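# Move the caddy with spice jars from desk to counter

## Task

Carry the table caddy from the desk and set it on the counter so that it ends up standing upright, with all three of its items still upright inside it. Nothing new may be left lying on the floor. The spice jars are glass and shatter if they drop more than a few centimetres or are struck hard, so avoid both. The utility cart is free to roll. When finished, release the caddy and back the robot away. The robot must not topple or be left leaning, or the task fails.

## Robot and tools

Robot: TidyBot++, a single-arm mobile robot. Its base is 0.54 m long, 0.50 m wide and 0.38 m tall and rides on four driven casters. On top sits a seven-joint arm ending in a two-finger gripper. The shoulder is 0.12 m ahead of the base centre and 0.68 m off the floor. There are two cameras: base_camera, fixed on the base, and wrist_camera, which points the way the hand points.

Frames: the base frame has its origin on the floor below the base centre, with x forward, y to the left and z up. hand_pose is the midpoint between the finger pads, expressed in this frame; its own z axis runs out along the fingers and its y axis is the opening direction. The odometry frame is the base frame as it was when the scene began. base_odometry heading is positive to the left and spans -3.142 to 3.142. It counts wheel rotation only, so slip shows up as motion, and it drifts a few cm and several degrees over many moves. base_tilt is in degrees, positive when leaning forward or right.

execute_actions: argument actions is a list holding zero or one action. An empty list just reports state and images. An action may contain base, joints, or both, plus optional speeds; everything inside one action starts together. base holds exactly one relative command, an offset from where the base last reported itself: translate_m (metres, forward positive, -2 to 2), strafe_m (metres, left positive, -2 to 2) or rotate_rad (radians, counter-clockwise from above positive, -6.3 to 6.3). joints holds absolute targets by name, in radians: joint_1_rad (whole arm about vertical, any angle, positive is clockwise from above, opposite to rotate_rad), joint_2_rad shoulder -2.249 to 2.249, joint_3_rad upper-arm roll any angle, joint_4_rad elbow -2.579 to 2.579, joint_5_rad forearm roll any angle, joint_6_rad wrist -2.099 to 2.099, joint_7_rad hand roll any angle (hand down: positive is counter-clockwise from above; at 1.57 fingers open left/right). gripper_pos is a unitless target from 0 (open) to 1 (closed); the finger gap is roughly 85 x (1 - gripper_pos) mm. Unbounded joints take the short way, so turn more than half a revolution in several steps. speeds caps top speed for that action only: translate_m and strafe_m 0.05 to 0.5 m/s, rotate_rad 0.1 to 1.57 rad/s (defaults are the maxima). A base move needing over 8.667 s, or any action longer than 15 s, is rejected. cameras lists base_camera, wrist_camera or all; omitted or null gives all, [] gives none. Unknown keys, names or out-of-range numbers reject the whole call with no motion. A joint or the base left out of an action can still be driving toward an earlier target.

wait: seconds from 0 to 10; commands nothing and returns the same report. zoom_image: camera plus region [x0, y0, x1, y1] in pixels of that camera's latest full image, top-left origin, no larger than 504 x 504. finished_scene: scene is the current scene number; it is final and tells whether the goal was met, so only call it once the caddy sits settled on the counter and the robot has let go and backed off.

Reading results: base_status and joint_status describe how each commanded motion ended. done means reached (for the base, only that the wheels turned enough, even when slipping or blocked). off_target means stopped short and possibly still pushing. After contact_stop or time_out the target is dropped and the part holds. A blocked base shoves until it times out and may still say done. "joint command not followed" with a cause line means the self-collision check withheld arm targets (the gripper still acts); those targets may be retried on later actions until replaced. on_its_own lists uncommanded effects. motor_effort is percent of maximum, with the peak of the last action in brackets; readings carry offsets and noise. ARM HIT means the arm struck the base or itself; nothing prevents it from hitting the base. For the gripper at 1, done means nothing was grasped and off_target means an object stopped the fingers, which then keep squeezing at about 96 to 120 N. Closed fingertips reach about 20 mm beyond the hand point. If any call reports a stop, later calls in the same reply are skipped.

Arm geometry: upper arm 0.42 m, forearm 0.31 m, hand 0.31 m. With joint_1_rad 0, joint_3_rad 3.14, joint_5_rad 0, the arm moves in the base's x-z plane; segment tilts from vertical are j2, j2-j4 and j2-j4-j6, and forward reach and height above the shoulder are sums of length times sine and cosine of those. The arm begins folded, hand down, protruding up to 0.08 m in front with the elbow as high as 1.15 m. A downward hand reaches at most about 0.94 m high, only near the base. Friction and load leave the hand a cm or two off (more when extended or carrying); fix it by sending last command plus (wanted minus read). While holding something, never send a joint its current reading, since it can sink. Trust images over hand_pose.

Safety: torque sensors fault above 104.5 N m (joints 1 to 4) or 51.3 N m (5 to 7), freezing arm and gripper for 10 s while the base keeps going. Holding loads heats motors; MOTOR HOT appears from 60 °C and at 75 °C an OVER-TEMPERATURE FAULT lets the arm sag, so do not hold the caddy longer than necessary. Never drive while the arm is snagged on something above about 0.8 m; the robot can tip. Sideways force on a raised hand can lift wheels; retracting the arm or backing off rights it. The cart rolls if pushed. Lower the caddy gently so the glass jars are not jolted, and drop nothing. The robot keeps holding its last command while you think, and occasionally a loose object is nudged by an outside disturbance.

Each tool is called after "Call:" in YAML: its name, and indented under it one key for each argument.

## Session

Call:
execute_actions:
  actions: []

Scene clock: 0.00 s.
base_odometry: x=+0.000 y=+0.000 heading=+0.000 (m, m, rad; odometry frame)
base_tilt: forward=+0.3 right=+0.2 (deg)
base_status: not commanded
joint_positions: joint_1_rad=+0.046 joint_2_rad=-0.356 joint_3_rad=+3.098 joint_4_rad=-2.506 joint_5_rad=+0.007 joint_6_rad=-0.893 joint_7_rad=+1.566 gripper_pos=+0.000
joint_status: not commanded
motor_effort: joint_1_rad=+0 joint_2_rad=-2 joint_3_rad=+1 joint_4_rad=+14 joint_5_rad=+0 joint_6_rad=+2 joint_7_rad=+0 (%)
hand_pose: x=+0.2656 y=-0.0025 z=+0.5942 quat_wxyz=(+0.010, +0.999, -0.003, +0.049) (m; base frame)
pictures: base_camera, wrist_camera
camera_calibration (this result's frames):
wrist_camera: T_world_to_cam=[[-0.0155858, -0.998289, -0.0563533, 0.0456669], [-0.983087, 0.0255852, -0.181343, 0.444442], [0.182474, 0.0525739, -0.981804, 0.662828], [0, 0, 0, 1]] pos_world=[0.316688, -0.000629792, 0.733937]
Images, in order (width x height): base_camera 644x364, wrist_camera 644x476.

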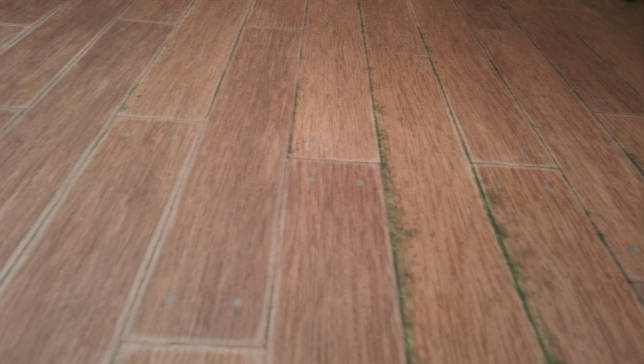

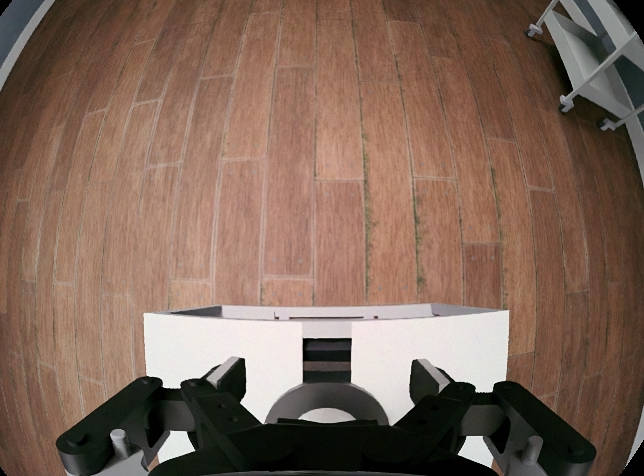

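Call:
execute_actions:
  actions:
    - {"joints":{"joint_6_rad":0.45}}
  cameras: ["wrist_camera"]

Call:
execute_actions:
  actions:
    - {"base":{"rotate_rad":2.1}}
  cameras: ["wrist_camera"]

Call:
execute_actions:
  actions:
    - {"base":{"rotate_rad":2.1}}
  cameras: ["wrist_camera"]

Scene clock: 1.73 s.
base_odometry: x=+0.000 y=+0.000 heading=+0.000 (m, m, rad; odometry frame)
base_tilt: forward=+0.3 right=+0.2 (deg)
base_status: not commanded
joint_positions: joint_1_rad=+0.046 joint_2_rad=-0.356 joint_3_rad=+3.098 joint_4_rad=-2.506 joint_5_rad=+0.007 joint_6_rad=+0.438 joint_7_rad=+1.566 gripper_pos=+0.000
joint_status: all done
motor_effort: joint_1_rad=+0(0) joint_2_rad=-6(7) joint_3_rad=+1(1) joint_4_rad=+19(19) joint_5_rad=+0(1) joint_6_rad=+9(9) joint_7_rad=+0(0) (%)
hand_pose: x=+0.5433 y=+0.0027 z=+0.8601 quat_wxyz=(+0.007, +0.755, +0.004, +0.655) (m; base frame)
pictures: wrist_camera
camera_calibration (this result's frames):
wrist_camera: T_world_to_cam=[[0.0702852, -0.997467, -0.010958, -0.0155549], [-0.057646, 0.00690533, -0.998313, 0.965419], [0.99586, 0.0707984, -0.0570146, -0.364359], [0, 0, 0, 1]] pos_world=[0.419596, 0.00361397, 0.942847]
Images, in order (width x height): wrist_camera 644x476.

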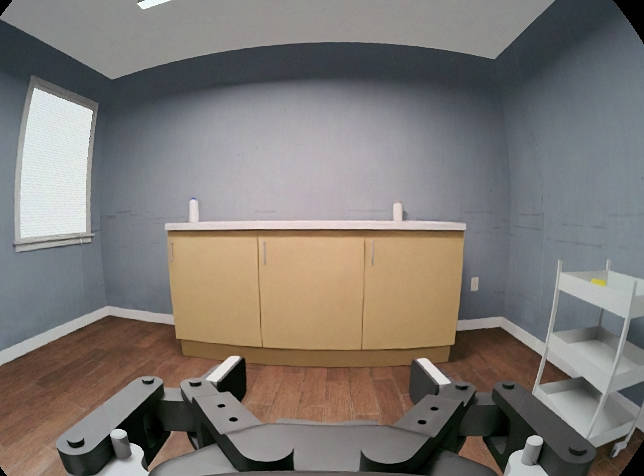

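Scene clock: 4.40 s.
base_odometry: x=+0.000 y=+0.000 heading=+2.099 (m, m, rad; odometry frame)
base_tilt: forward=+0.3 right=+0.1 (deg)
base_status: done
joint_positions: joint_1_rad=+0.046 joint_2_rad=-0.356 joint_3_rad=+3.098 joint_4_rad=-2.506 joint_5_rad=+0.007 joint_6_rad=+0.438 joint_7_rad=+1.566 gripper_pos=+0.000
joint_status: not commanded
motor_effort: joint_1_rad=+0(1) joint_2_rad=-7(7) joint_3_rad=+1(2) joint_4_rad=+18(18) joint_5_rad=+0(0) joint_6_rad=+9(9) joint_7_rad=+0(0) (%)
hand_pose: x=+0.5433 y=+0.0027 z=+0.8601 quat_wxyz=(+0.007, +0.755, +0.004, +0.655) (m; base frame)
pictures: wrist_camera
camera_calibration (this result's frames):
wrist_camera: T_world_to_cam=[[0.0702855, -0.997467, -0.0109577, -0.0155552], [-0.0576456, 0.00690508, -0.998313, 0.965419], [0.99586, 0.0707986, -0.0570142, -0.364359], [0, 0, 0, 1]] pos_world=[0.419596, 0.00361407, 0.942847]
Images, in order (width x height): wrist_camera 644x476.

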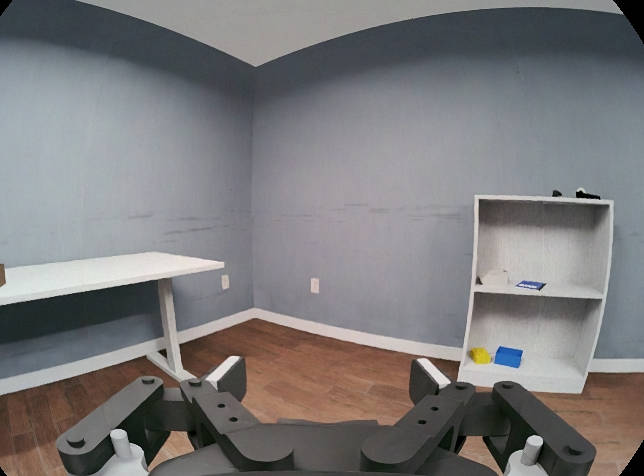

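Scene clock: 7.07 s.
base_odometry: x=+0.000 y=+0.000 heading=-2.085 (m, m, rad; odometry frame)
base_tilt: forward=+0.3 right=+0.2 (deg)
base_status: done
joint_positions: joint_1_rad=+0.046 joint_2_rad=-0.356 joint_3_rad=+3.098 joint_4_rad=-2.506 joint_5_rad=+0.007 joint_6_rad=+0.438 joint_7_rad=+1.566 gripper_pos=+0.000
joint_status: not commanded
motor_effort: joint_1_rad=+0(2) joint_2_rad=-7(7) joint_3_rad=+1(2) joint_4_rad=+19(18) joint_5_rad=+0(1) joint_6_rad=+9(9) joint_7_rad=-1(0) (%)
hand_pose: x=+0.5433 y=+0.0027 z=+0.8601 quat_wxyz=(+0.007, +0.755, +0.004, +0.655) (m; base frame)
pictures: wrist_camera
camera_calibration (this result's frames):
wrist_camera: T_world_to_cam=[[0.0702853, -0.997467, -0.0109577, -0.0155552], [-0.0576458, 0.00690501, -0.998313, 0.965419], [0.99586, 0.0707984, -0.0570145, -0.364359], [0, 0, 0, 1]] pos_world=[0.419596, 0.00361399, 0.942847]
Images, in order (width x height): wrist_camera 644x476.

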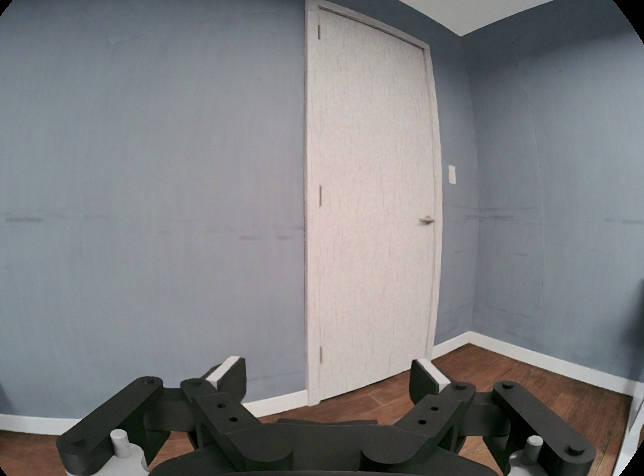

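Call:
execute_actions:
  actions:
    - {"base":{"rotate_rad":-1.056},"joints":{"joint_6_rad":0.25}}

Scene clock: 9.20 s.
base_odometry: x=+0.000 y=+0.000 heading=-3.140 (m, m, rad; odometry frame)
base_tilt: forward=+0.3 right=+0.1 (deg)
base_status: done
joint_positions: joint_1_rad=+0.046 joint_2_rad=-0.356 joint_3_rad=+3.098 joint_4_rad=-2.507 joint_5_rad=+0.007 joint_6_rad=+0.267 joint_7_rad=+1.566 gripper_pos=+0.000
joint_status: all done
motor_effort: joint_1_rad=+0(1) joint_2_rad=-6(7) joint_3_rad=+1(2) joint_4_rad=+19(20) joint_5_rad=+0(0) joint_6_rad=+8(9) joint_7_rad=+0(0) (%)
hand_pose: x=+0.5310 y=+0.0014 z=+0.8076 quat_wxyz=(+0.008, +0.809, +0.003, +0.588) (m; base frame)
pictures: base_camera, wrist_camera
camera_calibration (this result's frames):
wrist_camera: T_world_to_cam=[[0.0632984, -0.99773, -0.0229751, -0.00313903], [-0.22788, 0.00796353, -0.973657, 0.982797], [0.97163, 0.0668665, -0.226858, -0.205021], [0, 0, 0, 1]] pos_world=[0.423362, 0.00275058, 0.910324]
Images, in order (width x height): base_camera 644x364, wrist_camera 644x476.

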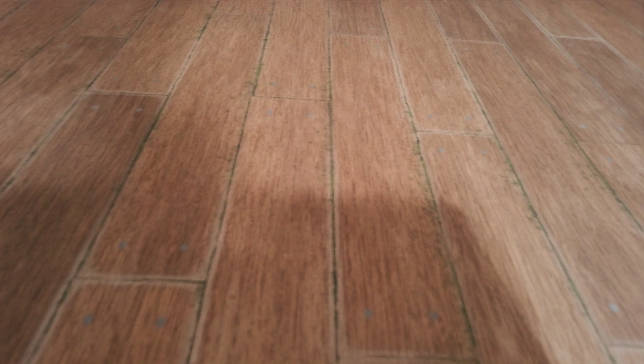

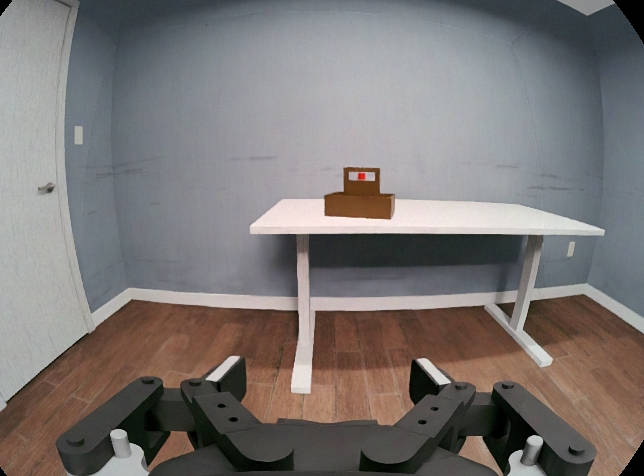

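Call:
execute_actions:
  actions:
    - {"base":{"translate_m":0.65},"joints":{"joint_1_rad":0,"joint_2_rad":0.1,"joint_3_rad":3.14,"joint_4_rad":-1.3,"joint_5_rad":0,"joint_6_rad":-0.6,"joint_7_rad":1.57}}

Scene clock: 12.00 s.
base_odometry: x=-0.650 y=+0.000 heading=-3.141 (m, m, rad; odometry frame)
base_tilt: forward=+0.3 right=+0.2 (deg)
base_status: done
joint_positions: joint_1_rad=+0.023 joint_2_rad=+0.094 joint_3_rad=+3.121 joint_4_rad=-1.322 joint_5_rad=+0.007 joint_6_rad=-0.565 joint_7_rad=+1.566 gripper_pos=+0.000
joint_status: all done
motor_effort: joint_1_rad=+0(0) joint_2_rad=-23(28) joint_3_rad=+0(2) joint_4_rad=+20(22) joint_5_rad=+0(0) joint_6_rad=+8(9) joint_7_rad=+0(0) (%)
hand_pose: x=+0.7543 y=-0.0023 z=+1.0252 quat_wxyz=(+0.002, +0.836, -0.002, +0.548) (m; base frame)
pictures: base_camera, wrist_camera
camera_calibration (this result's frames):
wrist_camera: T_world_to_cam=[[0.0567893, -0.997379, -0.0448448, 0.011323], [-0.320143, 0.0243537, -0.947056, 1.28802], [0.945666, 0.0681394, -0.317921, -0.259416], [0, 0, 0, 1]] pos_world=[0.657028, -0.00239819, 1.13786]
Images, in order (width x height): base_camera 644x364, wrist_camera 644x476.

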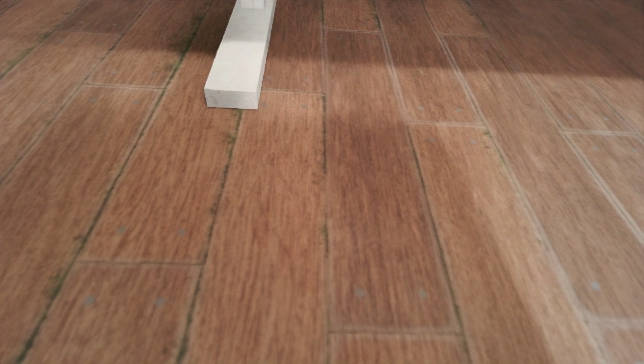

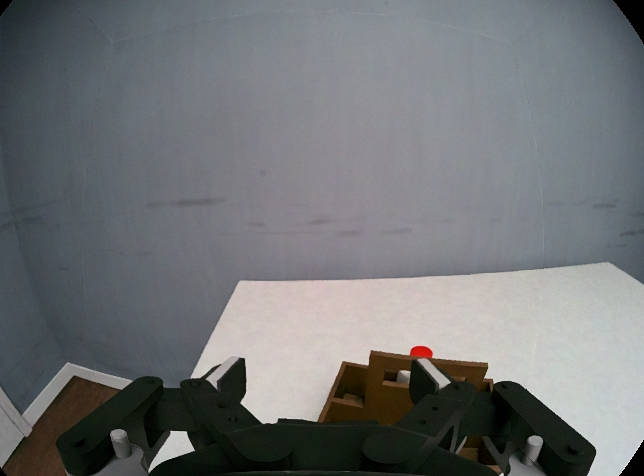

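Call:
execute_actions:
  actions:
    - {"base":{"translate_m":-0.3}}
  cameras: ["wrist_camera"]

Call:
zoom_image:
  camera: "wrist_camera"
  region: [300, 220, 480, 380]

Scene clock: 14.27 s.
base_odometry: x=-0.350 y=+0.000 heading=-3.142 (m, m, rad; odometry frame)
base_tilt: forward=+0.3 right=+0.2 (deg)
base_status: done
joint_positions: joint_1_rad=+0.021 joint_2_rad=+0.095 joint_3_rad=+3.124 joint_4_rad=-1.320 joint_5_rad=+0.007 joint_6_rad=-0.568 joint_7_rad=+1.566 gripper_pos=+0.000
joint_status: not commanded
motor_effort: joint_1_rad=+0(1) joint_2_rad=-24(28) joint_3_rad=+0(2) joint_4_rad=+22(23) joint_5_rad=+1(1) joint_6_rad=+8(9) joint_7_rad=+0(0) (%)
hand_pose: x=+0.7546 y=-0.0022 z=+1.0248 quat_wxyz=(+0.002, +0.837, -0.002, +0.547) (m; base frame)
pictures: wrist_camera
camera_calibration (this result's frames):
wrist_camera: T_world_to_cam=[[0.0566916, -0.997387, -0.0447819, 0.0113835], [-0.322527, 0.0241535, -0.946252, 1.28863], [0.944861, 0.0680879, -0.320315, -0.256795], [0, 0, 0, 1]] pos_world=[0.657608, -0.00228649, 1.13762]
Images, in order (width x height): wrist_camera 644x476.

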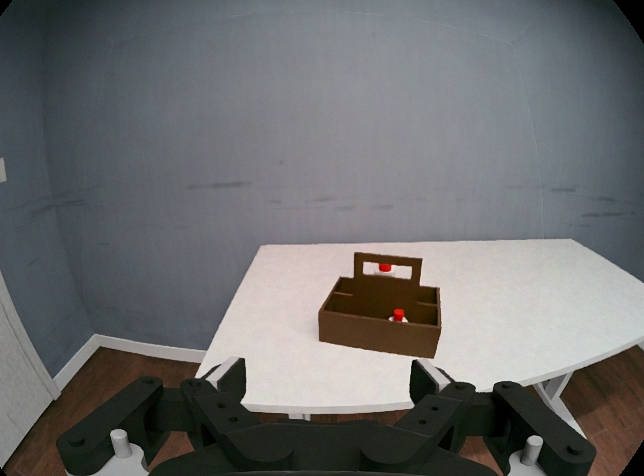

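Region (300, 220, 480, 380) of wrist_camera's 644x476 image, scaled by 2.800.

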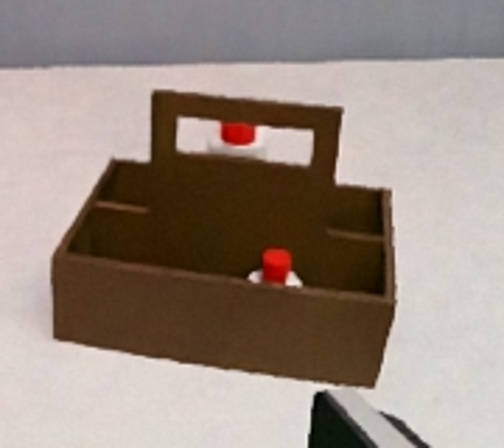

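Call:
execute_actions:
  actions:
    - {"base":{"rotate_rad":-0.31},"joints":{"joint_1_rad":-0.02,"joint_2_rad":0.4,"joint_4_rad":-1.665,"joint_6_rad":0.51,"joint_7_rad":0.0,"gripper_pos":0.55}}
  cameras: []

Call:
execute_actions:
  actions:
    - {"base":{"strafe_m":0.294}}
  cameras: []

Call:
execute_actions:
  actions:
    - {"base":{"translate_m":0.12}}
  cameras: ["wrist_camera"]

Scene clock: 16.73 s.
base_odometry: x=-0.350 y=+0.000 heading=+2.832 (m, m, rad; odometry frame)
base_tilt: forward=+0.3 right=+0.2 (deg)
base_status: done
joint_positions: joint_1_rad=-0.003 joint_2_rad=+0.396 joint_3_rad=+3.144 joint_4_rad=-1.646 joint_5_rad=+0.007 joint_6_rad=+0.479 joint_7_rad=+0.007 gripper_pos=+0.550
joint_status: all done
motor_effort: joint_1_rad=+0(4) joint_2_rad=-34(37) joint_3_rad=+0(3) joint_4_rad=+20(22) joint_5_rad=+0(1) joint_6_rad=+9(10) joint_7_rad=+0(0) (%)
hand_pose: x=+0.8727 y=+0.0035 z=+0.9296 quat_wxyz=(-0.499, +0.503, -0.493, +0.504) (m; base frame)
pictures: none
No camera images: the call's "cameras" was empty. Leave "cameras" out to get every camera's image.

Scene clock: 18.63 s.
base_odometry: x=-0.440 y=-0.280 heading=+2.831 (m, m, rad; odometry frame)
base_tilt: forward=+0.3 right=+0.2 (deg)
base_status: done
joint_positions: joint_1_rad=-0.016 joint_2_rad=+0.396 joint_3_rad=+3.143 joint_4_rad=-1.646 joint_5_rad=+0.007 joint_6_rad=+0.479 joint_7_rad=+0.007 gripper_pos=+0.550
joint_status: not commanded
motor_effort: joint_1_rad=+1(3) joint_2_rad=-34(35) joint_3_rad=+1(2) joint_4_rad=+20(20) joint_5_rad=+1(1) joint_6_rad=+9(10) joint_7_rad=+0(0) (%)
hand_pose: x=+0.8726 y=+0.0142 z=+0.9296 quat_wxyz=(-0.503, +0.506, -0.490, +0.501) (m; base frame)
pictures: none
No camera images: the call's "cameras" was empty. Leave "cameras" out to get every camera's image.

Scene clock: 19.97 s.
base_odometry: x=-0.554 y=-0.244 heading=+2.832 (m, m, rad; odometry frame)
base_tilt: forward=+0.3 right=+0.2 (deg)
base_status: done
joint_positions: joint_1_rad=-0.016 joint_2_rad=+0.401 joint_3_rad=+3.143 joint_4_rad=-1.647 joint_5_rad=+0.007 joint_6_rad=+0.480 joint_7_rad=+0.007 gripper_pos=+0.550
joint_status: not commanded
motor_effort: joint_1_rad=-1(2) joint_2_rad=-36(38) joint_3_rad=+0(1) joint_4_rad=+20(22) joint_5_rad=+1(1) joint_6_rad=+9(10) joint_7_rad=+0(0) (%)
hand_pose: x=+0.8737 y=+0.0142 z=+0.9258 quat_wxyz=(-0.502, +0.507, -0.491, +0.499) (m; base frame)
pictures: wrist_camera
camera_calibration (this result's frames):
wrist_camera: T_world_to_cam=[[0.0783574, 0.0043506, -0.996916, 0.86489], [0.0646992, 0.99786, 0.00944007, -0.00390994], [0.994824, -0.0652394, 0.0779083, -0.812536], [0, 0, 0, 1]] pos_world=[0.740812, -0.0528705, 0.925563]
Images, in order (width x height): wrist_camera 644x476.

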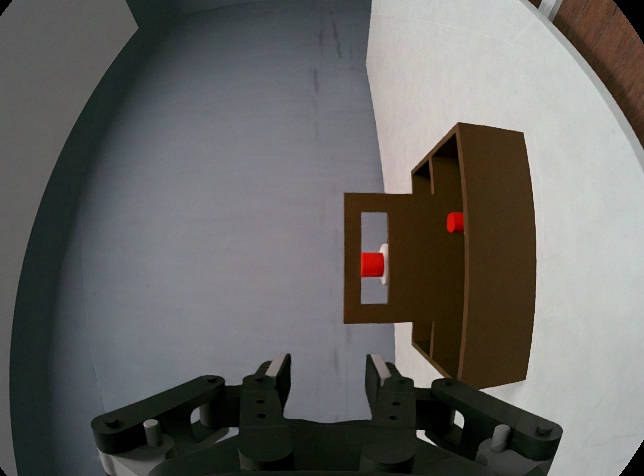

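Call:
execute_actions:
  actions:
    - {"base":{"strafe_m":-0.092},"speeds":{"strafe_m":0.15},"joints":{"joint_2_rad":0.43,"joint_6_rad":0.545}}
  cameras: []

Call:
execute_actions:
  actions:
    - {"base":{"translate_m":0.09},"speeds":{"translate_m":0.1}}
  cameras: ["wrist_camera"]

Scene clock: 21.57 s.
base_odometry: x=-0.526 y=-0.156 heading=+2.832 (m, m, rad; odometry frame)
base_tilt: forward=+0.3 right=+0.2 (deg)
base_status: done
joint_positions: joint_1_rad=-0.017 joint_2_rad=+0.419 joint_3_rad=+3.142 joint_4_rad=-1.647 joint_5_rad=+0.007 joint_6_rad=+0.511 joint_7_rad=+0.007 gripper_pos=+0.550
joint_status: all done
motor_effort: joint_1_rad=+1(4) joint_2_rad=-35(36) joint_3_rad=+1(2) joint_4_rad=+20(20) joint_5_rad=+0(1) joint_6_rad=+9(9) joint_7_rad=+0(0) (%)
hand_pose: x=+0.8779 y=+0.0147 z=+0.9218 quat_wxyz=(-0.505, +0.504, -0.488, +0.503) (m; base frame)
pictures: none
No camera images: the call's "cameras" was empty. Leave "cameras" out to get every camera's image.

Scene clock: 23.00 s.
base_odometry: x=-0.612 y=-0.128 heading=+2.832 (m, m, rad; odometry frame)
base_tilt: forward=+0.3 right=+0.1 (deg)
base_status: done
joint_positions: joint_1_rad=-0.017 joint_2_rad=+0.423 joint_3_rad=+3.142 joint_4_rad=-1.648 joint_5_rad=+0.007 joint_6_rad=+0.513 joint_7_rad=+0.007 gripper_pos=+0.550
joint_status: not commanded
motor_effort: joint_1_rad=+0(1) joint_2_rad=-36(38) joint_3_rad=+0(0) joint_4_rad=+19(21) joint_5_rad=+0(0) joint_6_rad=+9(11) joint_7_rad=-1(0) (%)
hand_pose: x=+0.8788 y=+0.0147 z=+0.9188 quat_wxyz=(-0.505, +0.505, -0.489, +0.502) (m; base frame)
pictures: wrist_camera
camera_calibration (this result's frames):
wrist_camera: T_world_to_cam=[[0.0881899, 0.00471073, -0.996093, 0.848114], [0.0638873, 0.997903, 0.0103756, -0.00483579], [0.994053, -0.0645527, 0.087704, -0.825355], [0, 0, 0, 1]] pos_world=[0.74596, -0.0524484, 0.917237]
Images, in order (width x height): wrist_camera 644x476.

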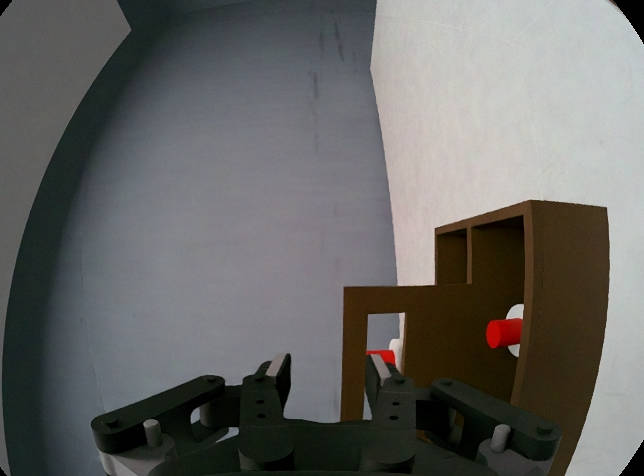

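Call:
execute_actions:
  actions:
    - {"base":{"strafe_m":-0.013},"speeds":{"strafe_m":0.05},"joints":{"joint_2_rad":0.452}}
  cameras: []

Call:
execute_actions:
  actions:
    - {"base":{"translate_m":0.035},"speeds":{"translate_m":0.05}}
  cameras: ["wrist_camera"]

Scene clock: 23.93 s.
base_odometry: x=-0.608 y=-0.116 heading=+2.832 (m, m, rad; odometry frame)
base_tilt: forward=+0.3 right=+0.2 (deg)
base_status: done
joint_positions: joint_1_rad=-0.017 joint_2_rad=+0.440 joint_3_rad=+3.142 joint_4_rad=-1.648 joint_5_rad=+0.007 joint_6_rad=+0.513 joint_7_rad=+0.007 gripper_pos=+0.550
joint_status: all done
motor_effort: joint_1_rad=-1(3) joint_2_rad=-36(36) joint_3_rad=+0(2) joint_4_rad=+20(20) joint_5_rad=+1(1) joint_6_rad=+9(9) joint_7_rad=+0(0) (%)
hand_pose: x=+0.8827 y=+0.0153 z=+0.9054 quat_wxyz=(-0.500, +0.510, -0.493, +0.497) (m; base frame)
pictures: none
No camera images: the call's "cameras" was empty. Leave "cameras" out to get every camera's image.

Scene clock: 25.07 s.
base_odometry: x=-0.642 y=-0.105 heading=+2.832 (m, m, rad; odometry frame)
base_tilt: forward=+0.3 right=+0.2 (deg)
base_status: done
joint_positions: joint_1_rad=-0.017 joint_2_rad=+0.442 joint_3_rad=+3.142 joint_4_rad=-1.648 joint_5_rad=+0.007 joint_6_rad=+0.513 joint_7_rad=+0.007 gripper_pos=+0.550
joint_status: not commanded
motor_effort: joint_1_rad=-1(3) joint_2_rad=-36(38) joint_3_rad=+0(3) joint_4_rad=+21(21) joint_5_rad=+0(0) joint_6_rad=+10(9) joint_7_rad=+0(0) (%)
hand_pose: x=+0.8831 y=+0.0153 z=+0.9037 quat_wxyz=(-0.500, +0.510, -0.493, +0.497) (m; base frame)
pictures: wrist_camera
camera_calibration (this result's frames):
wrist_camera: T_world_to_cam=[[0.0686406, 0.00453634, -0.997631, 0.851417], [0.0633612, 0.997951, 0.00889727, -0.00375314], [0.995627, -0.0638218, 0.0682125, -0.812116], [0, 0, 0, 1]] pos_world=[0.750361, -0.0519476, 0.90483]
Images, in order (width x height): wrist_camera 644x476.

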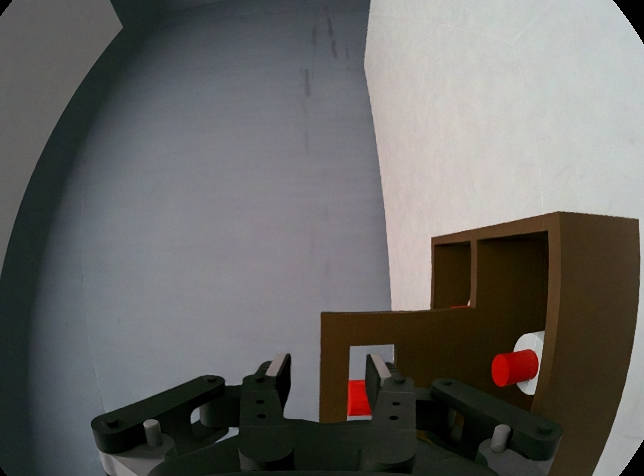

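Call:
execute_actions:
  actions:
    - {"base":{"translate_m":0.035},"speeds":{"translate_m":0.05}}
  cameras: ["wrist_camera"]

Scene clock: 26.33 s.
base_odometry: x=-0.676 y=-0.094 heading=+2.831 (m, m, rad; odometry frame)
base_tilt: forward=+0.4 right=+0.1 (deg)
base_status: done
joint_positions: joint_1_rad=-0.017 joint_2_rad=+0.444 joint_3_rad=+3.142 joint_4_rad=-1.648 joint_5_rad=+0.007 joint_6_rad=+0.513 joint_7_rad=+0.007 gripper_pos=+0.550
joint_status: not commanded
motor_effort: joint_1_rad=+0(2) joint_2_rad=-37(37) joint_3_rad=+0(1) joint_4_rad=+20(21) joint_5_rad=+1(1) joint_6_rad=+10(10) joint_7_rad=+0(0) (%)
hand_pose: x=+0.8834 y=+0.0153 z=+0.9026 quat_wxyz=(-0.500, +0.510, -0.494, +0.496) (m; base frame)
pictures: wrist_camera
camera_calibration (this result's frames):
wrist_camera: T_world_to_cam=[[0.0672031, 0.0045118, -0.997729, 0.851636], [0.063374, 0.997951, 0.00878143, -0.00367549], [0.995725, -0.0638203, 0.0667795, -0.811149], [0, 0, 0, 1]] pos_world=[0.750681, -0.0519422, 0.903903]
Images, in order (width x height): wrist_camera 644x476.

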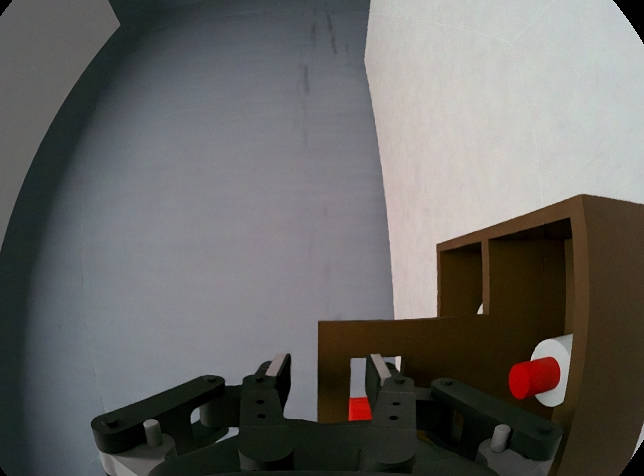

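Call:
execute_actions:
  actions:
    - {"base":{"strafe_m":0.012},"speeds":{"strafe_m":0.05}}
  cameras: []

Call:
execute_actions:
  actions:
    - {"base":{"translate_m":0.03},"speeds":{"translate_m":0.05}}
  cameras: ["wrist_camera"]

Scene clock: 27.20 s.
base_odometry: x=-0.679 y=-0.105 heading=+2.831 (m, m, rad; odometry frame)
base_tilt: forward=+0.3 right=+0.1 (deg)
base_status: done
joint_positions: joint_1_rad=-0.019 joint_2_rad=+0.444 joint_3_rad=+3.142 joint_4_rad=-1.648 joint_5_rad=+0.007 joint_6_rad=+0.513 joint_7_rad=+0.007 gripper_pos=+0.550
joint_status: not commanded
motor_effort: joint_1_rad=+0(4) joint_2_rad=-35(37) joint_3_rad=+1(2) joint_4_rad=+19(20) joint_5_rad=+1(1) joint_6_rad=+9(9) joint_7_rad=+0(0) (%)
hand_pose: x=+0.8834 y=+0.0163 z=+0.9026 quat_wxyz=(-0.500, +0.511, -0.493, +0.496) (m; base frame)
pictures: none
No camera images: the call's "cameras" was empty. Leave "cameras" out to get every camera's image.

Scene clock: 28.23 s.
base_odometry: x=-0.708 y=-0.096 heading=+2.831 (m, m, rad; odometry frame)
base_tilt: forward=+0.3 right=+0.2 (deg)
base_status: done
joint_positions: joint_1_rad=-0.019 joint_2_rad=+0.445 joint_3_rad=+3.142 joint_4_rad=-1.648 joint_5_rad=+0.007 joint_6_rad=+0.513 joint_7_rad=+0.007 gripper_pos=+0.550
joint_status: not commanded
motor_effort: joint_1_rad=+0(4) joint_2_rad=-36(38) joint_3_rad=+0(2) joint_4_rad=+19(21) joint_5_rad=+0(1) joint_6_rad=+10(9) joint_7_rad=+0(0) (%)
hand_pose: x=+0.8837 y=+0.0164 z=+0.9016 quat_wxyz=(-0.500, +0.511, -0.494, +0.496) (m; base frame)
pictures: wrist_camera
camera_calibration (this result's frames):
wrist_camera: T_world_to_cam=[[0.0660196, 0.00466108, -0.997807, 0.85171], [0.0620136, 0.998037, 0.00876526, -0.00350079], [0.995889, -0.0624563, 0.065601, -0.810357], [0, 0, 0, 1]] pos_world=[0.751014, -0.0510879, 0.903034]
Images, in order (width x height): wrist_camera 644x476.

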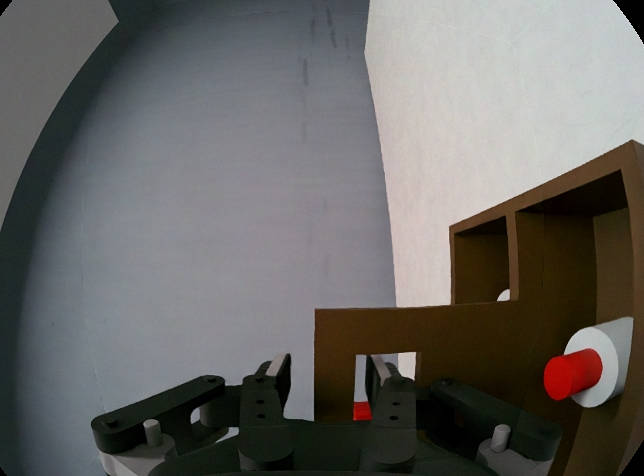

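Call:
execute_actions:
  actions:
    - {"base":{"translate_m":0.015},"speeds":{"translate_m":0.05}}
  cameras: ["wrist_camera"]

Call:
execute_actions:
  actions:
    - {"joints":{"gripper_pos":1.0}}
  cameras: ["wrist_camera"]

Scene clock: 29.07 s.
base_odometry: x=-0.723 y=-0.092 heading=+2.832 (m, m, rad; odometry frame)
base_tilt: forward=+0.3 right=+0.1 (deg)
base_status: done
joint_positions: joint_1_rad=-0.019 joint_2_rad=+0.445 joint_3_rad=+3.142 joint_4_rad=-1.648 joint_5_rad=+0.007 joint_6_rad=+0.514 joint_7_rad=+0.007 gripper_pos=+0.550
joint_status: not commanded
motor_effort: joint_1_rad=+0(2) joint_2_rad=-37(38) joint_3_rad=+0(1) joint_4_rad=+19(20) joint_5_rad=+1(1) joint_6_rad=+8(8) joint_7_rad=+0(0) (%)
hand_pose: x=+0.8837 y=+0.0164 z=+0.9017 quat_wxyz=(-0.500, +0.511, -0.493, +0.496) (m; base frame)
pictures: wrist_camera
camera_calibration (this result's frames):
wrist_camera: T_world_to_cam=[[0.0665101, 0.00467266, -0.997775, 0.851328], [0.0620049, 0.998037, 0.00880704, -0.0035347], [0.995857, -0.0624527, 0.0660898, -0.810797], [0, 0, 0, 1]] pos_world=[0.751035, -0.0510867, 0.90305]
Images, in order (width x height): wrist_camera 644x476.

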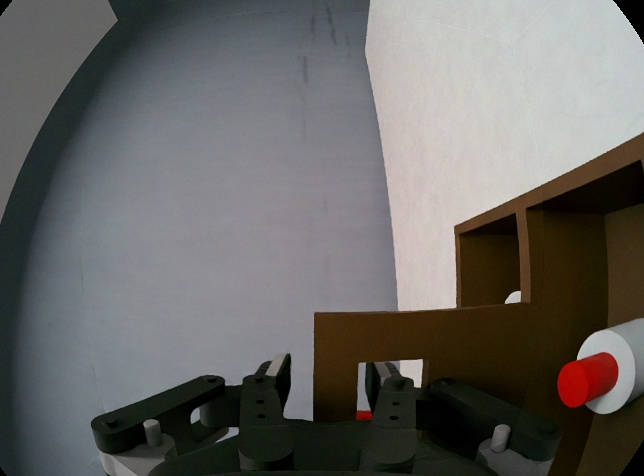

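Scene clock: 29.87 s.
base_odometry: x=-0.723 y=-0.092 heading=+2.832 (m, m, rad; odometry frame)
base_tilt: forward=+0.3 right=+0.2 (deg)
base_status: not commanded
joint_positions: joint_1_rad=-0.019 joint_2_rad=+0.448 joint_3_rad=+3.142 joint_4_rad=-1.651 joint_5_rad=+0.007 joint_6_rad=+0.516 joint_7_rad=+0.007 gripper_pos=+0.845
joint_status: gripper_pos off_target (ended at +0.845, target +1.000)
motor_effort: joint_1_rad=+0(2) joint_2_rad=-36(40) joint_3_rad=+0(2) joint_4_rad=+20(22) joint_5_rad=+0(1) joint_6_rad=+9(11) joint_7_rad=+0(0) (%)
hand_pose: x=+0.8839 y=+0.0164 z=+0.8985 quat_wxyz=(-0.499, +0.512, -0.494, +0.495) (m; base frame)
pictures: wrist_camera
camera_calibration (this result's frames):
wrist_camera: T_world_to_cam=[[0.0629854, 0.00461541, -0.998004, 0.851499], [0.0620236, 0.998038, 0.00852996, -0.0032937], [0.996085, -0.062437, 0.0625755, -0.807825], [0, 0, 0, 1]] pos_world=[0.751235, -0.051081, 0.900378]
Images, in order (width x height): wrist_camera 644x476.

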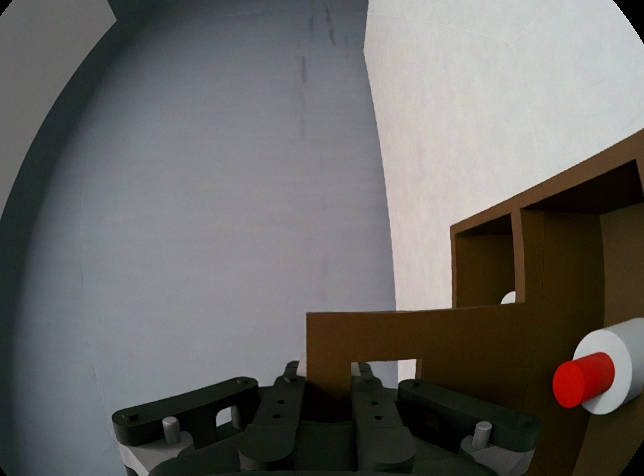

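Call:
execute_actions:
  actions:
    - {"joints":{"joint_2_rad":0.35,"joint_6_rad":0.45}}
  cameras: ["wrist_camera"]

Call:
execute_actions:
  actions:
    - {"base":{"translate_m":-0.35},"speeds":{"translate_m":0.2},"joints":{"joint_2_rad":0.30,"joint_4_rad":-1.5,"joint_6_rad":0.26}}
  cameras: ["wrist_camera"]

Scene clock: 31.13 s.
base_odometry: x=-0.723 y=-0.092 heading=+2.832 (m, m, rad; odometry frame)
base_tilt: forward=+0.3 right=+0.2 (deg)
base_status: not commanded
joint_positions: joint_1_rad=-0.019 joint_2_rad=+0.401 joint_3_rad=+3.142 joint_4_rad=-1.673 joint_5_rad=+0.007 joint_6_rad=+0.453 joint_7_rad=+0.007 gripper_pos=+0.845
joint_status: joint_2_rad off_target (ended at +0.401, target +0.350); the others done
motor_effort: joint_1_rad=-1(1) joint_2_rad=-42(43) joint_3_rad=+0(0) joint_4_rad=+25(26) joint_5_rad=+0(0) joint_6_rad=+13(13) joint_7_rad=+0(1) (%)
hand_pose: x=+0.8694 y=+0.0160 z=+0.9017 quat_wxyz=(-0.489, +0.521, -0.504, +0.485) (m; base frame)
pictures: wrist_camera
camera_calibration (this result's frames):
wrist_camera: T_world_to_cam=[[0.0247346, 0.00370141, -0.999687, 0.890351], [0.0626916, 0.998019, 0.00524637, 0.00035763], [0.997726, -0.0628017, 0.0244536, -0.760617], [0, 0, 0, 1]] pos_world=[0.736842, -0.0514205, 0.908671]
Images, in order (width x height): wrist_camera 644x476.

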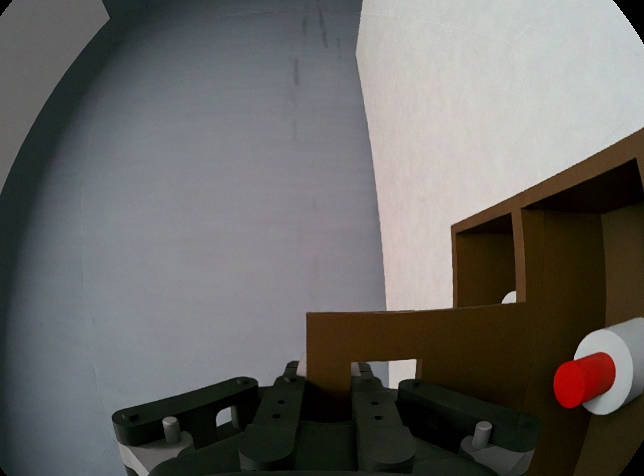

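Scene clock: 33.63 s.
base_odometry: x=-0.389 y=-0.199 heading=+2.832 (m, m, rad; odometry frame)
base_tilt: forward=+0.3 right=+0.2 (deg)
base_status: done
joint_positions: joint_1_rad=-0.019 joint_2_rad=+0.344 joint_3_rad=+3.142 joint_4_rad=-1.550 joint_5_rad=+0.007 joint_6_rad=+0.262 joint_7_rad=+0.007 gripper_pos=+0.845
joint_status: joint_2_rad off_target (ended at +0.344, target +0.300); joint_4_rad off_target (ended at -1.550, target -1.500); the others done
motor_effort: joint_1_rad=-1(2) joint_2_rad=-42(45) joint_3_rad=+0(2) joint_4_rad=+28(29) joint_5_rad=+0(0) joint_6_rad=+14(15) joint_7_rad=-1(1) (%)
hand_pose: x=+0.8695 y=+0.0156 z=+0.9589 quat_wxyz=(-0.486, +0.524, -0.506, +0.483) (m; base frame)
pictures: wrist_camera
camera_calibration (this result's frames):
wrist_camera: T_world_to_cam=[[0.0142663, 0.00298402, -0.999894, 0.956835], [0.0639283, 0.997947, 0.00389033, 0.000636943], [0.997853, -0.063977, 0.0140463, -0.752259], [0, 0, 0, 1]] pos_world=[0.736952, -0.0516181, 0.967297]
Images, in order (width x height): wrist_camera 644x476.

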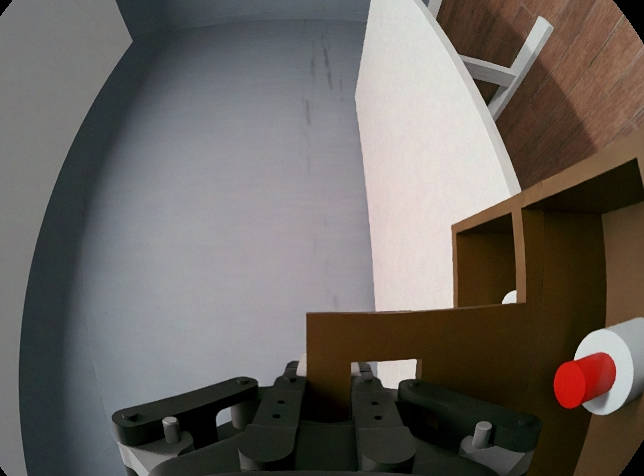

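Call:
execute_actions:
  actions:
    - {"joints":{"joint_2_rad":0.27,"joint_4_rad":-1.36,"joint_6_rad":0.14}}
  cameras: []

Call:
execute_actions:
  actions:
    - {"joints":{"joint_2_rad":0.24,"joint_4_rad":-1.2,"joint_6_rad":-0.05}}
  cameras: []

Call:
execute_actions:
  actions:
    - {"joints":{"joint_2_rad":0.2,"joint_4_rad":-1.03,"joint_6_rad":-0.26}}
  cameras: ["wrist_camera"]

Scene clock: 35.07 s.
base_odometry: x=-0.389 y=-0.199 heading=+2.832 (m, m, rad; odometry frame)
base_tilt: forward=+0.3 right=+0.1 (deg)
base_status: not commanded
joint_positions: joint_1_rad=-0.019 joint_2_rad=+0.316 joint_3_rad=+3.142 joint_4_rad=-1.411 joint_5_rad=+0.007 joint_6_rad=+0.144 joint_7_rad=+0.007 gripper_pos=+0.845
joint_status: joint_2_rad off_target (ended at +0.316, target +0.270); joint_4_rad off_target (ended at -1.411, target -1.360); the others done
motor_effort: joint_1_rad=+0(0) joint_2_rad=-41(43) joint_3_rad=+0(0) joint_4_rad=+28(28) joint_5_rad=+0(0) joint_6_rad=+13(14) joint_7_rad=-1(1) (%)
hand_pose: x=+0.8714 y=+0.0154 z=+1.0291 quat_wxyz=(-0.498, +0.511, -0.495, +0.496) (m; base frame)
pictures: none
No camera images: the call's "cameras" was empty. Leave "cameras" out to get every camera's image.

Scene clock: 36.27 s.
base_odometry: x=-0.389 y=-0.199 heading=+2.832 (m, m, rad; odometry frame)
base_tilt: forward=+0.3 right=+0.2 (deg)
base_status: not commanded
joint_positions: joint_1_rad=-0.019 joint_2_rad=+0.285 joint_3_rad=+3.142 joint_4_rad=-1.252 joint_5_rad=+0.007 joint_6_rad=-0.046 joint_7_rad=+0.007 gripper_pos=+0.845
joint_status: joint_2_rad off_target (ended at +0.285, target +0.240); joint_4_rad off_target (ended at -1.252, target -1.200); the others done
motor_effort: joint_1_rad=+0(1) joint_2_rad=-40(43) joint_3_rad=+0(0) joint_4_rad=+28(30) joint_5_rad=+0(0) joint_6_rad=+13(14) joint_7_rad=-1(0) (%)
hand_pose: x=+0.8628 y=+0.0148 z=+1.0921 quat_wxyz=(-0.498, +0.511, -0.495, +0.496) (m; base frame)
pictures: none
No camera images: the call's "cameras" was empty. Leave "cameras" out to get every camera's image.

Scene clock: 37.50 s.
base_odometry: x=-0.389 y=-0.199 heading=+2.832 (m, m, rad; odometry frame)
base_tilt: forward=+0.3 right=+0.1 (deg)
base_status: not commanded
joint_positions: joint_1_rad=-0.019 joint_2_rad=+0.241 joint_3_rad=+3.142 joint_4_rad=-1.081 joint_5_rad=+0.007 joint_6_rad=-0.256 joint_7_rad=+0.007 gripper_pos=+0.845
joint_status: joint_2_rad off_target (ended at +0.241, target +0.200); joint_4_rad off_target (ended at -1.081, target -1.030); the others done
motor_effort: joint_1_rad=+0(0) joint_2_rad=-37(43) joint_3_rad=+0(0) joint_4_rad=+28(28) joint_5_rad=+0(0) joint_6_rad=+13(14) joint_7_rad=-1(1) (%)
hand_pose: x=+0.8350 y=+0.0139 z=+1.1658 quat_wxyz=(-0.499, +0.509, -0.494, +0.498) (m; base frame)
pictures: wrist_camera
camera_calibration (this result's frames):
wrist_camera: T_world_to_cam=[[0.068628, 0.00372787, -0.997635, 1.11621], [0.0672048, 0.997704, 0.00835118, -0.00415412], [0.995376, -0.067619, 0.0682199, -0.781968], [0, 0, 0, 1]] pos_world=[0.702029, -0.0528924, 1.16695]
Images, in order (width x height): wrist_camera 644x476.

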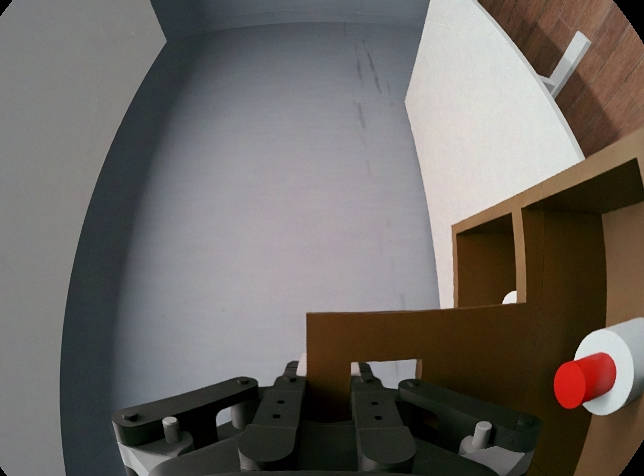

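Call:
execute_actions:
  actions:
    - {"base":{"rotate_rad":-2.83},"speeds":{"rotate_rad":0.6}}
  cameras: []

Call:
execute_actions:
  actions:
    - {"base":{"strafe_m":0.35},"speeds":{"strafe_m":0.3}}
  cameras: []

Call:
execute_actions:
  actions:
    - {"base":{"translate_m":1.7},"speeds":{"translate_m":0.35}}

Scene clock: 43.43 s.
base_odometry: x=-0.389 y=-0.199 heading=+0.002 (m, m, rad; odometry frame)
base_tilt: forward=+0.3 right=+0.1 (deg)
base_status: done
joint_positions: joint_1_rad=-0.016 joint_2_rad=+0.241 joint_3_rad=+3.144 joint_4_rad=-1.081 joint_5_rad=+0.007 joint_6_rad=-0.258 joint_7_rad=+0.007 gripper_pos=+0.845
joint_status: not commanded
motor_effort: joint_1_rad=-1(5) joint_2_rad=-38(39) joint_3_rad=+0(4) joint_4_rad=+28(29) joint_5_rad=+0(1) joint_6_rad=+14(14) joint_7_rad=-1(1) (%)
hand_pose: x=+0.8351 y=+0.0109 z=+1.1654 quat_wxyz=(-0.497, +0.509, -0.495, +0.499) (m; base frame)
pictures: none
No camera images: the call's "cameras" was empty. Leave "cameras" out to get every camera's image.

Scene clock: 45.57 s.
base_odometry: x=-0.390 y=+0.152 heading=+0.001 (m, m, rad; odometry frame)
base_tilt: forward=+0.3 right=+0.1 (deg)
base_status: done
joint_positions: joint_1_rad=-0.018 joint_2_rad=+0.241 joint_3_rad=+3.144 joint_4_rad=-1.081 joint_5_rad=+0.007 joint_6_rad=-0.258 joint_7_rad=+0.007 gripper_pos=+0.845
joint_status: not commanded
motor_effort: joint_1_rad=-1(4) joint_2_rad=-38(39) joint_3_rad=+0(2) joint_4_rad=+28(28) joint_5_rad=+0(1) joint_6_rad=+13(15) joint_7_rad=+0(1) (%)
hand_pose: x=+0.8351 y=+0.0126 z=+1.1652 quat_wxyz=(-0.498, +0.509, -0.495, +0.498) (m; base frame)
pictures: none
No camera images: the call's "cameras" was empty. Leave "cameras" out to get every camera's image.

Scene clock: 51.40 s.
base_odometry: x=+1.311 y=+0.156 heading=+0.002 (m, m, rad; odometry frame)
base_tilt: forward=+0.3 right=+0.1 (deg)
base_status: done
joint_positions: joint_1_rad=-0.018 joint_2_rad=+0.242 joint_3_rad=+3.144 joint_4_rad=-1.081 joint_5_rad=+0.007 joint_6_rad=-0.261 joint_7_rad=+0.007 gripper_pos=+0.845
joint_status: not commanded
motor_effort: joint_1_rad=+0(2) joint_2_rad=-39(42) joint_3_rad=+0(1) joint_4_rad=+27(30) joint_5_rad=+0(0) joint_6_rad=+15(15) joint_7_rad=-1(1) (%)
hand_pose: x=+0.8358 y=+0.0126 z=+1.1635 quat_wxyz=(-0.497, +0.510, -0.496, +0.497) (m; base frame)
pictures: base_camera, wrist_camera
camera_calibration (this result's frames):
wrist_camera: T_world_to_cam=[[0.0630087, 0.00312729, -0.998008, 1.11899], [0.0693047, 0.997567, 0.00750142, -0.00368311], [0.995604, -0.0696393, 0.0626387, -0.776307], [0, 0, 0, 1]] pos_world=[0.702643, -0.0538867, 1.16542]
Images, in order (width x height): base_camera 644x364, wrist_camera 644x476.

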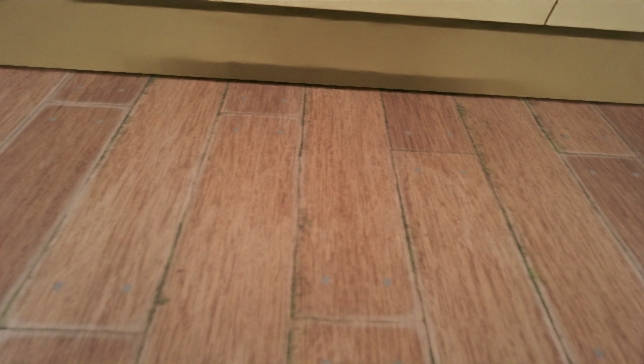

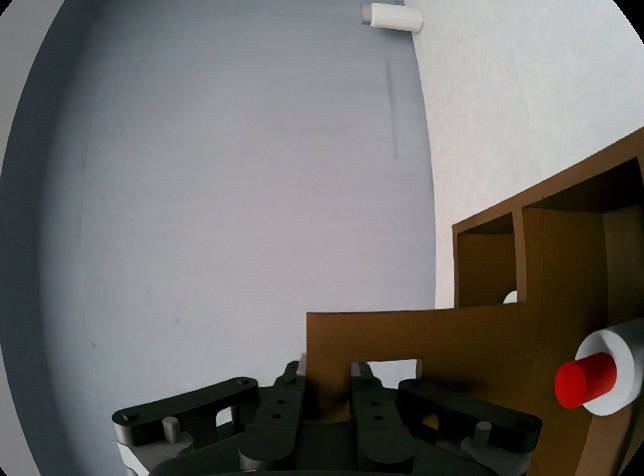

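Call:
execute_actions:
  actions:
    - {"base":{"translate_m":0.13},"speeds":{"translate_m":0.15},"joints":{"joint_2_rad":0.26,"joint_6_rad":-0.14}}
  cameras: []

Call:
execute_actions:
  actions:
    - {"joints":{"joint_2_rad":0.315,"joint_6_rad":-0.085}}
  cameras: ["wrist_camera"]

Scene clock: 53.03 s.
base_odometry: x=+1.441 y=+0.156 heading=+0.002 (m, m, rad; odometry frame)
base_tilt: forward=+0.3 right=+0.2 (deg)
base_status: done
joint_positions: joint_1_rad=-0.018 joint_2_rad=+0.302 joint_3_rad=+3.144 joint_4_rad=-1.080 joint_5_rad=+0.007 joint_6_rad=-0.201 joint_7_rad=+0.007 gripper_pos=+0.845
joint_status: joint_2_rad off_target (ended at +0.302, target +0.260); joint_6_rad off_target (ended at -0.201, target -0.140)
motor_effort: joint_1_rad=-1(2) joint_2_rad=-40(44) joint_3_rad=+0(2) joint_4_rad=+27(28) joint_5_rad=+0(0) joint_6_rad=+14(14) joint_7_rad=+0(1) (%)
hand_pose: x=+0.8640 y=+0.0132 z=+1.1388 quat_wxyz=(-0.497, +0.510, -0.496, +0.497) (m; base frame)
pictures: none
No camera images: the call's "cameras" was empty. Leave "cameras" out to get every camera's image.

Scene clock: 54.00 s.
base_odometry: x=+1.441 y=+0.156 heading=+0.002 (m, m, rad; odometry frame)
base_tilt: forward=+0.4 right=+0.2 (deg)
base_status: not commanded
joint_positions: joint_1_rad=-0.018 joint_2_rad=+0.352 joint_3_rad=+3.144 joint_4_rad=-1.080 joint_5_rad=+0.007 joint_6_rad=-0.148 joint_7_rad=+0.007 gripper_pos=+0.845
joint_status: joint_6_rad off_target (ended at -0.148, target -0.085); the others done
motor_effort: joint_1_rad=+0(0) joint_2_rad=-42(44) joint_3_rad=+1(0) joint_4_rad=+28(29) joint_5_rad=+0(0) joint_6_rad=+13(15) joint_7_rad=-1(0) (%)
hand_pose: x=+0.8866 y=+0.0138 z=+1.1171 quat_wxyz=(-0.498, +0.510, -0.495, +0.497) (m; base frame)
pictures: wrist_camera
camera_calibration (this result's frames):
wrist_camera: T_world_to_cam=[[0.0657924, 0.00286851, -0.997829, 1.06678], [0.0684438, 0.997628, 0.00738081, -0.00713506], [0.995483, -0.0687809, 0.06544, -0.82694], [0, 0, 0, 1]] pos_world=[0.753508, -0.0528196, 1.11863]
Images, in order (width x height): wrist_camera 644x476.

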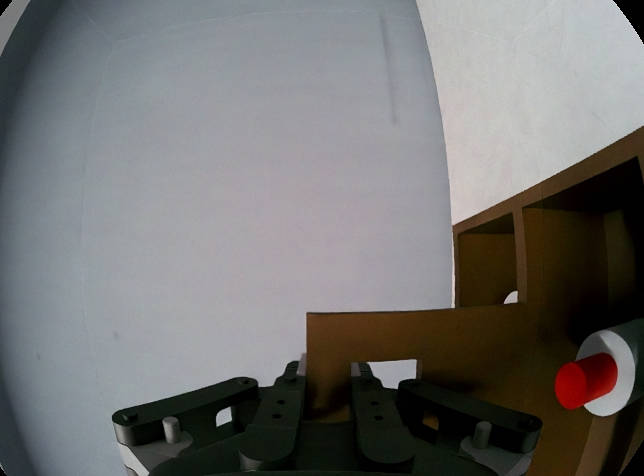

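Call:
execute_actions:
  actions:
    - {"joints":{"joint_2_rad":0.355,"joint_6_rad":-0.045}}
  cameras: []

Call:
execute_actions:
  actions:
    - {"joints":{"joint_2_rad":0.395,"joint_6_rad":-0.005}}
  cameras: ["wrist_camera"]

Scene clock: 55.03 s.
base_odometry: x=+1.441 y=+0.156 heading=+0.002 (m, m, rad; odometry frame)
base_tilt: forward=+0.4 right=+0.2 (deg)
base_status: not commanded
joint_positions: joint_1_rad=-0.018 joint_2_rad=+0.390 joint_3_rad=+3.144 joint_4_rad=-1.080 joint_5_rad=+0.007 joint_6_rad=-0.109 joint_7_rad=+0.007 gripper_pos=+0.845
joint_status: joint_6_rad off_target (ended at -0.109, target -0.045); the others done
motor_effort: joint_1_rad=+0(0) joint_2_rad=-43(45) joint_3_rad=+0(0) joint_4_rad=+28(28) joint_5_rad=+0(0) joint_6_rad=+13(13) joint_7_rad=-1(1) (%)
hand_pose: x=+0.9031 y=+0.0142 z=+1.0996 quat_wxyz=(-0.498, +0.510, -0.494, +0.498) (m; base frame)
pictures: none
No camera images: the call's "cameras" was empty. Leave "cameras" out to get every camera's image.

Scene clock: 55.80 s.
base_odometry: x=+1.441 y=+0.156 heading=+0.002 (m, m, rad; odometry frame)
base_tilt: forward=+0.3 right=+0.1 (deg)
base_status: not commanded
joint_positions: joint_1_rad=-0.018 joint_2_rad=+0.421 joint_3_rad=+3.144 joint_4_rad=-1.080 joint_5_rad=+0.007 joint_6_rad=-0.063 joint_7_rad=+0.007 gripper_pos=+0.845
joint_status: joint_6_rad off_target (ended at -0.063, target -0.005); the others done
motor_effort: joint_1_rad=+0(1) joint_2_rad=-44(46) joint_3_rad=+0(0) joint_4_rad=+28(28) joint_5_rad=+0(0) joint_6_rad=+14(14) joint_7_rad=+0(0) (%)
hand_pose: x=+0.9157 y=+0.0145 z=+1.0898 quat_wxyz=(-0.502, +0.506, -0.491, +0.501) (m; base frame)
pictures: wrist_camera
camera_calibration (this result's frames):
wrist_camera: T_world_to_cam=[[0.0821716, 0.00299546, -0.996614, 1.02134], [0.0676556, 0.997672, 0.00857689, -0.0102376], [0.994319, -0.0681313, 0.0817776, -0.870834], [0, 0, 0, 1]] pos_world=[0.782655, -0.0521767, 1.08918]
Images, in order (width x height): wrist_camera 644x476.

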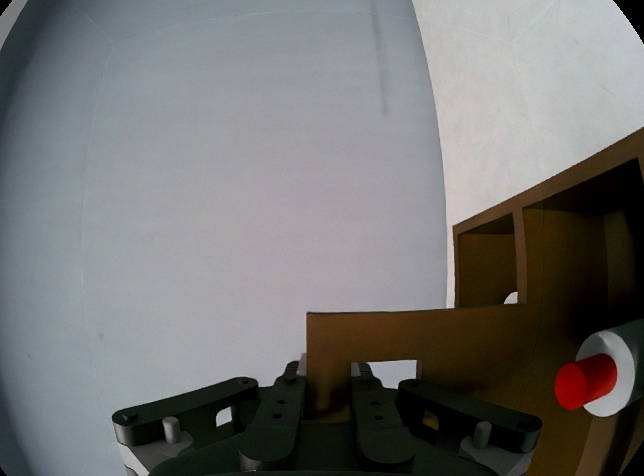

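Still airborne. Lower with joint 2 only.

Call:
execute_actions:
  actions:
    - {"joints":{"joint_2_rad":0.425}}
  cameras: []

Call:
execute_actions:
  actions:
    - {"joints":{"joint_2_rad":0.455,"joint_6_rad":0.02}}
  cameras: []

Scene clock: 56.57 s.
base_odometry: x=+1.441 y=+0.156 heading=+0.002 (m, m, rad; odometry frame)
base_tilt: forward=+0.3 right=+0.2 (deg)
base_status: not commanded
joint_positions: joint_1_rad=-0.018 joint_2_rad=+0.430 joint_3_rad=+3.144 joint_4_rad=-1.071 joint_5_rad=+0.007 joint_6_rad=-0.060 joint_7_rad=+0.007 gripper_pos=+0.845
joint_status: all done
motor_effort: joint_1_rad=+0(0) joint_2_rad=-41(45) joint_3_rad=+0(0) joint_4_rad=+25(28) joint_5_rad=+0(1) joint_6_rad=+12(13) joint_7_rad=+0(0) (%)
hand_pose: x=+0.9190 y=+0.0146 z=+1.0896 quat_wxyz=(-0.503, +0.505, -0.490, +0.502) (m; base frame)
pictures: none
No camera images: the call's "cameras" was empty. Leave "cameras" out to get every camera's image.

Scene clock: 57.23 s.
base_odometry: x=+1.441 y=+0.156 heading=+0.002 (m, m, rad; odometry frame)
base_tilt: forward=+0.3 right=+0.2 (deg)
base_status: not commanded
joint_positions: joint_1_rad=-0.018 joint_2_rad=+0.448 joint_3_rad=+3.144 joint_4_rad=-1.064 joint_5_rad=+0.007 joint_6_rad=-0.026 joint_7_rad=+0.007 gripper_pos=+0.845
joint_status: all done
motor_effort: joint_1_rad=-1(0) joint_2_rad=-40(42) joint_3_rad=+0(1) joint_4_rad=+24(25) joint_5_rad=+1(1) joint_6_rad=+11(12) joint_7_rad=+0(0) (%)
hand_pose: x=+0.9260 y=+0.0148 z=+1.0900 quat_wxyz=(-0.509, +0.499, -0.484, +0.508) (m; base frame)
pictures: none
No camera images: the call's "cameras" was empty. Leave "cameras" out to get every camera's image.


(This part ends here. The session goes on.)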